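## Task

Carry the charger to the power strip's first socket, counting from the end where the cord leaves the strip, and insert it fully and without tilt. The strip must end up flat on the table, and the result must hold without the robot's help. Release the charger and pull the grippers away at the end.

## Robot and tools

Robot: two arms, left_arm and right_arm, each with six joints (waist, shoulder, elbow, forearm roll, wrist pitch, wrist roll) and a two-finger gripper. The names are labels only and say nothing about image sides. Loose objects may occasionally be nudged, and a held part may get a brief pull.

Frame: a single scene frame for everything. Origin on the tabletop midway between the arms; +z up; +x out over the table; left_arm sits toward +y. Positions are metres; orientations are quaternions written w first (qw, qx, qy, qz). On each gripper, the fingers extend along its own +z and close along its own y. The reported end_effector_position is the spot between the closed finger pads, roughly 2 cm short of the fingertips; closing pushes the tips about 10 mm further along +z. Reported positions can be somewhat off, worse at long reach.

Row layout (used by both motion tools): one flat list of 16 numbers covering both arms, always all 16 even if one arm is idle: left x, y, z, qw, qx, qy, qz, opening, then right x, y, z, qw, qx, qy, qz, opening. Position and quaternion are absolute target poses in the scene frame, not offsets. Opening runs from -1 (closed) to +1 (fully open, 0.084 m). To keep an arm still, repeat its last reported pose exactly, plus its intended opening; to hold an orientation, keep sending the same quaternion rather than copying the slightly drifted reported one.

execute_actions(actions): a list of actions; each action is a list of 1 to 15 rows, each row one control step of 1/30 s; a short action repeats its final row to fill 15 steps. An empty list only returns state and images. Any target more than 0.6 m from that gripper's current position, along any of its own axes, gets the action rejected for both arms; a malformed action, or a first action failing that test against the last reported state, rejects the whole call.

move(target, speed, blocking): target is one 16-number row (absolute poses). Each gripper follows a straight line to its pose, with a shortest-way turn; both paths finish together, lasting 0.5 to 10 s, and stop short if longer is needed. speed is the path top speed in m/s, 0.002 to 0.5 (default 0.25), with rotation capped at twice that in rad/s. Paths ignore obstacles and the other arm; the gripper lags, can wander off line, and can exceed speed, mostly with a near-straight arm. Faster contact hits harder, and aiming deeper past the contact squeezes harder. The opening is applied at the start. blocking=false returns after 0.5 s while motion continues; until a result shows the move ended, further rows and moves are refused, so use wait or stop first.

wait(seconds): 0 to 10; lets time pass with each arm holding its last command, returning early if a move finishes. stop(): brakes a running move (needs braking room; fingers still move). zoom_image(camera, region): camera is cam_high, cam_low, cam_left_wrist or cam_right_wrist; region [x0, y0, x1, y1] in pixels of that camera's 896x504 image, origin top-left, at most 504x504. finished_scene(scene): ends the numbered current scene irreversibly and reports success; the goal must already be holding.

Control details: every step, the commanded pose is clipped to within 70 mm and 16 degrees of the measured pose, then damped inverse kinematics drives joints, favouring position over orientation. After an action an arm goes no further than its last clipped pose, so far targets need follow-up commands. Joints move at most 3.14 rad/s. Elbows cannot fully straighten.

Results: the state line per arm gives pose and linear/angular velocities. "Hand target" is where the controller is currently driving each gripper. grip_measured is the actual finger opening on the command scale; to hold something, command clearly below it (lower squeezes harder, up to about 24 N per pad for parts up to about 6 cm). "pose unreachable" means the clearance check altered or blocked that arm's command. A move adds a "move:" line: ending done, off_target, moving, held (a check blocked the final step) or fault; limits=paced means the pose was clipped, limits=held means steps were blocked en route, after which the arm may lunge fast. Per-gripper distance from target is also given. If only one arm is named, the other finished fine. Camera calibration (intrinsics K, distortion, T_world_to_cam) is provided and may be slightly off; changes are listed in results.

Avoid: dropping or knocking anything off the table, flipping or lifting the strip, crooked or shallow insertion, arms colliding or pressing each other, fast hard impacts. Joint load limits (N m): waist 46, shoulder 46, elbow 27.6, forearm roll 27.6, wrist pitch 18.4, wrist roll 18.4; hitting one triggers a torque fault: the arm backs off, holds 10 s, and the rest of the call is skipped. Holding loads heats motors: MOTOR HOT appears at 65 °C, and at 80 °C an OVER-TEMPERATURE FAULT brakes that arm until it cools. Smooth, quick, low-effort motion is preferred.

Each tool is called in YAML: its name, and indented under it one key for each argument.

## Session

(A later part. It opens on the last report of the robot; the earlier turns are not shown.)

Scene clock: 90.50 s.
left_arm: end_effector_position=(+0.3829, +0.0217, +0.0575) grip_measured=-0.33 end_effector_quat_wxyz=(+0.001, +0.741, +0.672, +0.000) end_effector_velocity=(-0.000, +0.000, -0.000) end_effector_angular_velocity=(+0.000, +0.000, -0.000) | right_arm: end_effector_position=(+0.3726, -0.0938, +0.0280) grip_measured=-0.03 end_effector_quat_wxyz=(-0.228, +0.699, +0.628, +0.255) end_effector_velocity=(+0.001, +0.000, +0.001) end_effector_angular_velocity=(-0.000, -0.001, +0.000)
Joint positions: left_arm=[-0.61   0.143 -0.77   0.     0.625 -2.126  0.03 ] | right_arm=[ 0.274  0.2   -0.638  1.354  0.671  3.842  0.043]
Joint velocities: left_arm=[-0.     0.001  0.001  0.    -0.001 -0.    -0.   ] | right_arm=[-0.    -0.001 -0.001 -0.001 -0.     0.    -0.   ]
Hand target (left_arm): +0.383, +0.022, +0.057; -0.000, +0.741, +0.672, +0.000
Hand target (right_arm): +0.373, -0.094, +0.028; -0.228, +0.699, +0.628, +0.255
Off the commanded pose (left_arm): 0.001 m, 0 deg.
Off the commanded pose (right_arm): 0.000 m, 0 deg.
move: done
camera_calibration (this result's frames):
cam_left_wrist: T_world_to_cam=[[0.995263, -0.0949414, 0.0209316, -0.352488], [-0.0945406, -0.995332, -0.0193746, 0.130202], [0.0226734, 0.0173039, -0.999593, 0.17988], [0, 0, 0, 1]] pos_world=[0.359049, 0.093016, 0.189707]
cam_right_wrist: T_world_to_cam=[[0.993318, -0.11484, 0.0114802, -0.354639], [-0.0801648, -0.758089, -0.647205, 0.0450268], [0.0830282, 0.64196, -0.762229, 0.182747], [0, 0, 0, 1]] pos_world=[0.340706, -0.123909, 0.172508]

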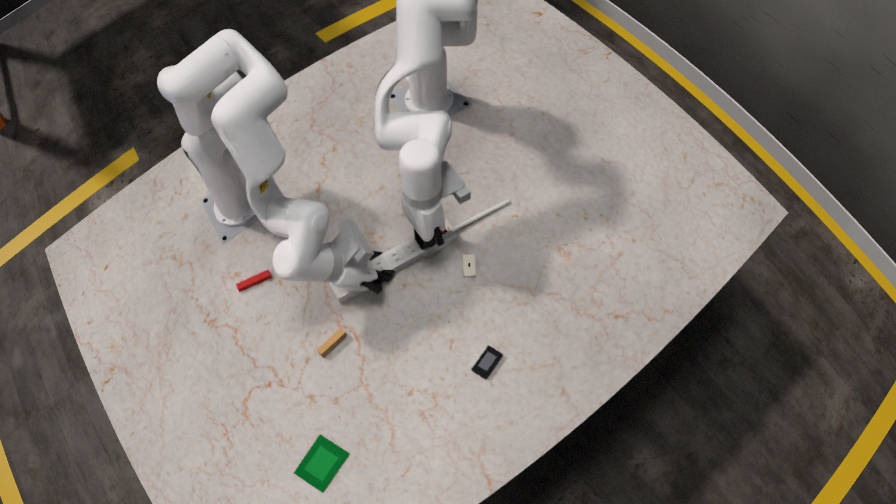

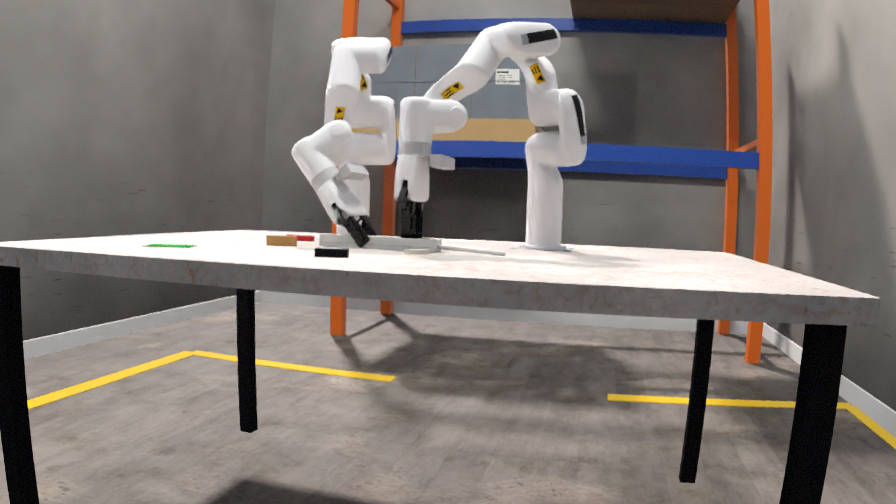

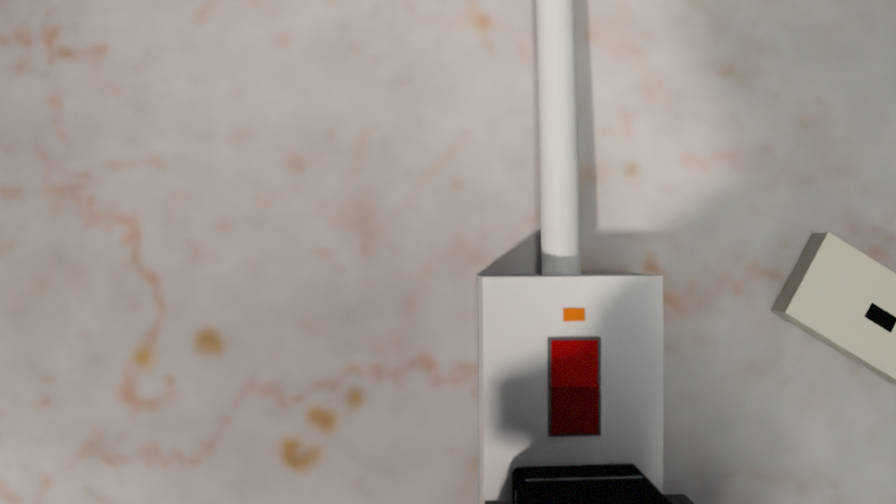

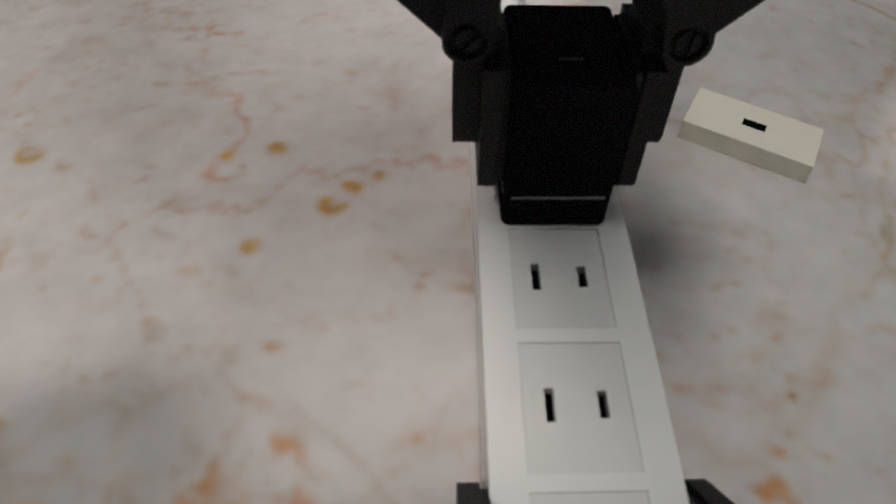

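execute_actions:
  actions:
    - [[0.3826,0.0219,0.0575,0,0.7408,0.6717,0,0.3, 0.3726,-0.0938,0.028,-0.2284,0.6994,0.6275,0.2546,0.5]]

move:
  target: [0.387,0.07,0.19,0,0.7408,0.6717,0,0.3, 0.364,-0.18,0.14,-0.2284,0.6994,0.6275,0.2546,0.5]
  speed: 0.2

zoom_image:
  camera: "cam_low"
  region: [310,200,470,270]

Scene clock: 95.40 s.
left_arm: end_effector_position=(+0.3823, +0.0222, +0.0570) grip_measured=+0.29 end_effector_quat_wxyz=(-0.001, +0.741, +0.672, -0.000) end_effector_velocity=(+0.002, -0.002, +0.003) end_effector_angular_velocity=(-0.005, -0.007, +0.001) | right_arm: end_effector_position=(+0.3725, -0.0937, +0.0280) grip_measured=+0.49 end_effector_quat_wxyz=(-0.229, +0.699, +0.628, +0.255) end_effector_velocity=(-0.000, -0.001, -0.001) end_effector_angular_velocity=(-0.003, +0.001, -0.002)
Joint positions: left_arm=[-0.61   0.144 -0.769  0.     0.627 -2.126  0.056] | right_arm=[ 0.274  0.2   -0.638  1.354  0.671  3.842  0.065]
Joint velocities: left_arm=[ 0.    -0.005 -0.004 -0.    -0.    -0.    -0.   ] | right_arm=[-0.001  0.001  0.001  0.    -0.003  0.     0.   ]
Hand target (left_arm): +0.383, +0.022, +0.058; +0.000, +0.741, +0.672, +0.000
Hand target (right_arm): +0.373, -0.094, +0.028; -0.228, +0.699, +0.628, +0.255
Off the commanded pose (left_arm): 0.001 m, 0 deg.
Off the commanded pose (right_arm): 0.000 m, 0 deg.
camera_calibration (this result's frames):
cam_left_wrist: T_world_to_cam=[[0.995312, -0.0948931, 0.0186827, -0.351709], [-0.0945032, -0.995308, -0.0207548, 0.130733], [0.0205646, 0.018892, -0.99961, 0.180167], [0, 0, 0, 1]] pos_world=[0.35871, 0.0933414, 0.189381]
cam_right_wrist: T_world_to_cam=[[0.993357, -0.114523, 0.0111987, -0.35445], [-0.0800873, -0.757969, -0.647355, 0.0450708], [0.0826252, 0.642158, -0.762106, 0.182856], [0, 0, 0, 1]] pos_world=[0.340596, -0.123852, 0.172502]

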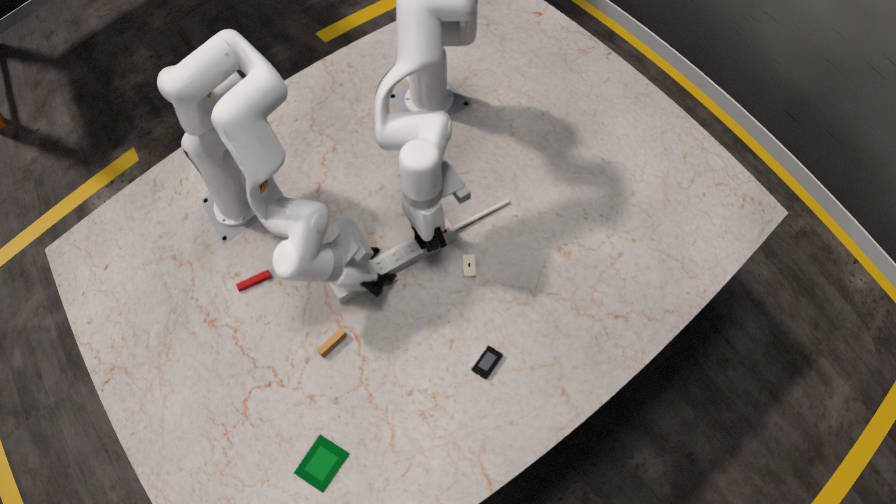

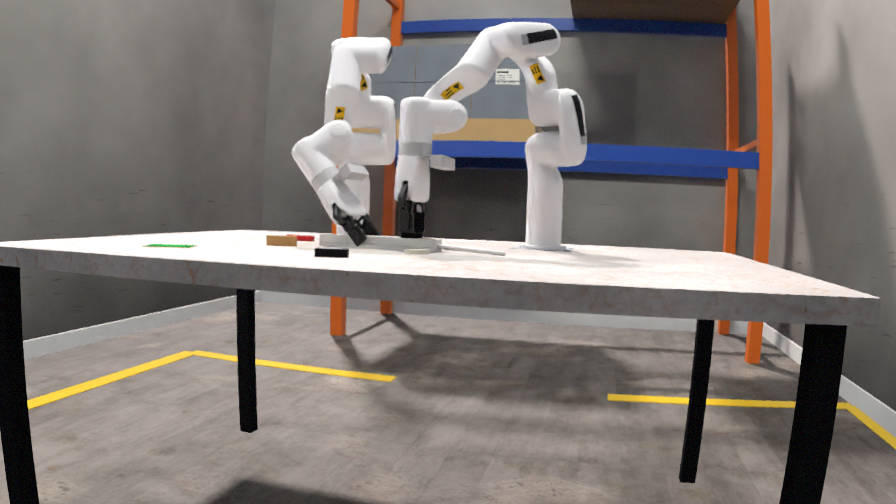

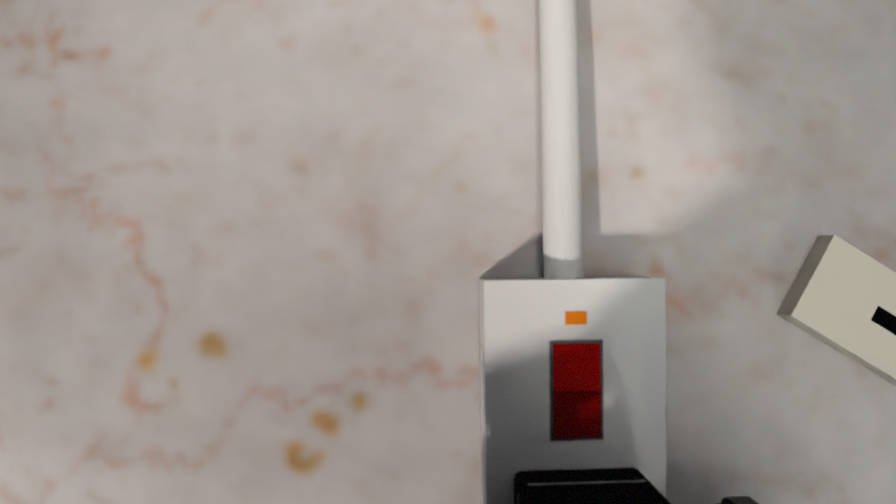

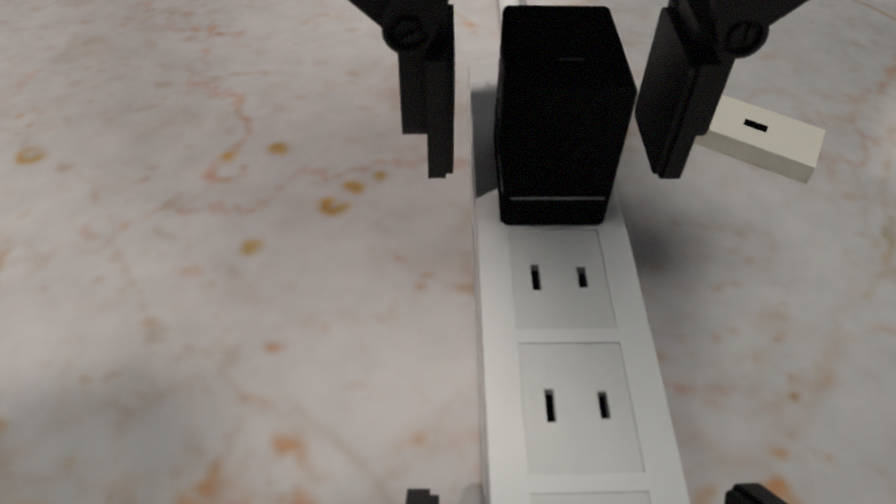

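Scene clock: 96.60 s.
left_arm: end_effector_position=(+0.3870, +0.0694, +0.1894) grip_measured=+0.29 end_effector_quat_wxyz=(-0.000, +0.741, +0.671, -0.001) end_effector_velocity=(+0.001, -0.001, +0.004) end_effector_angular_velocity=(-0.004, -0.006, -0.001) | right_arm: end_effector_position=(+0.3634, -0.1800, +0.1397) grip_measured=+0.49 end_effector_quat_wxyz=(-0.229, +0.699, +0.628, +0.254) end_effector_velocity=(+0.000, -0.001, +0.002) end_effector_angular_velocity=(+0.001, -0.001, -0.001)
Joint positions: left_arm=[-0.511 -0.178 -0.835 -0.001  1.014 -2.026  0.056] | right_arm=[-0.034 -0.179 -0.573  0.899  0.963  4.125  0.065]
Joint velocities: left_arm=[ 0.001 -0.005 -0.005 -0.001  0.004  0.002  0.   ] | right_arm=[-0.006 -0.005 -0.002 -0.004  0.007  0.002  0.   ]
Hand target (left_arm): +0.387, +0.069, +0.190; +0.000, +0.741, +0.671, -0.000
Hand target (right_arm): +0.364, -0.180, +0.140; -0.228, +0.699, +0.628, +0.255
Off the commanded pose (left_arm): 0.001 m, 0 deg.
Off the commanded pose (right_arm): 0.001 m, 0 deg.
move: done
camera_calibration (this result's frames):
cam_left_wrist: T_world_to_cam=[[0.995237, -0.0957179, 0.0184634, -0.354251], [-0.0953547, -0.99525, -0.0196391, 0.181069], [0.0202555, 0.017785, -0.999637, 0.311693], [0, 0, 0, 1]] pos_world=[0.363516, 0.140757, 0.321676]
cam_right_wrist: T_world_to_cam=[[0.993421, -0.113972, 0.011191, -0.356457], [-0.079697, -0.75821, -0.647121, 0.051075], [0.0822388, 0.641972, -0.762305, 0.324255], [0, 0, 0, 1]] pos_world=[0.331516, -0.210063, 0.284222]

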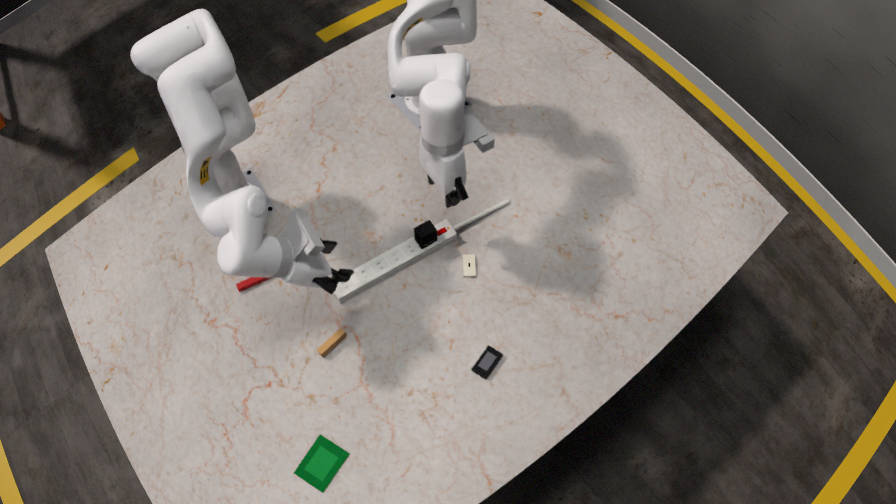

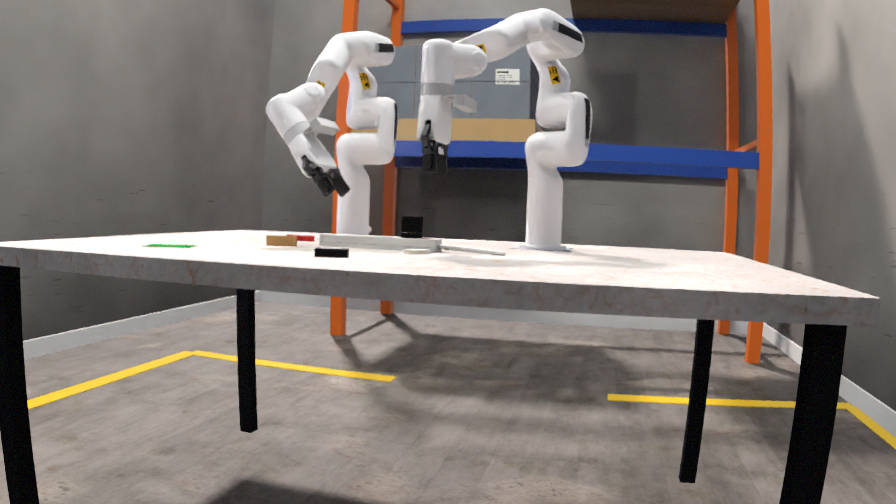

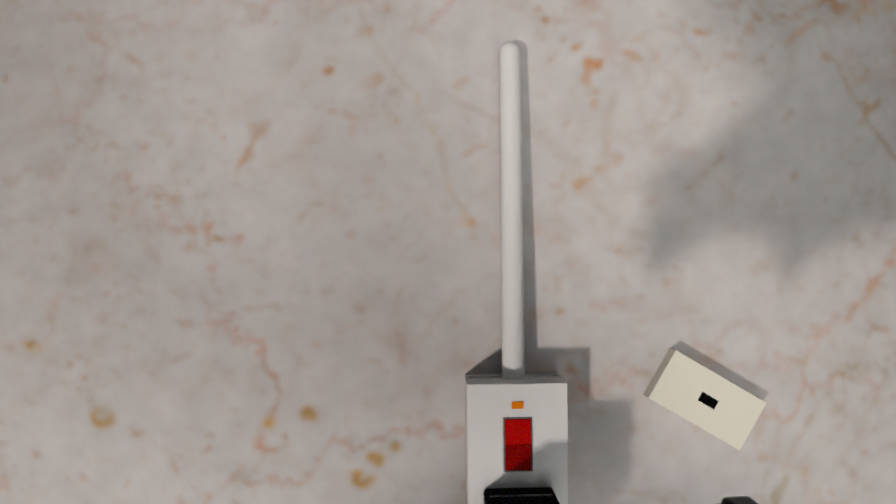

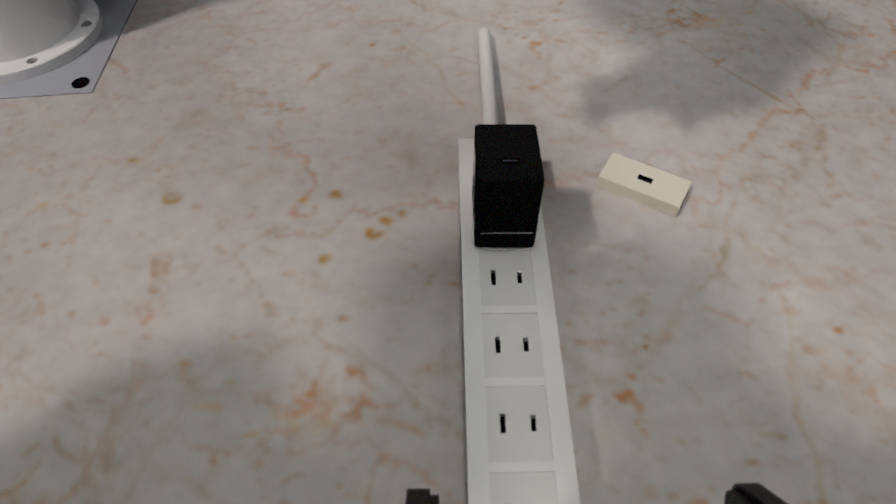

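Region (310, 200, 470, 270) of cam_low's 896x504 image, scaled by 3.150, with more detail than that image has; it fills the top 220 rows of this view, and the rest is white.

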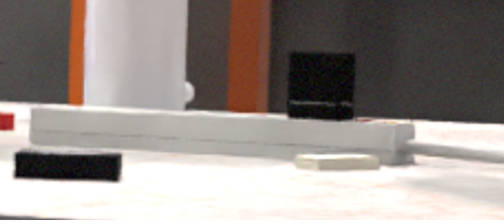

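finished_scene:
  scene: 2

The scene is finished: the task was done.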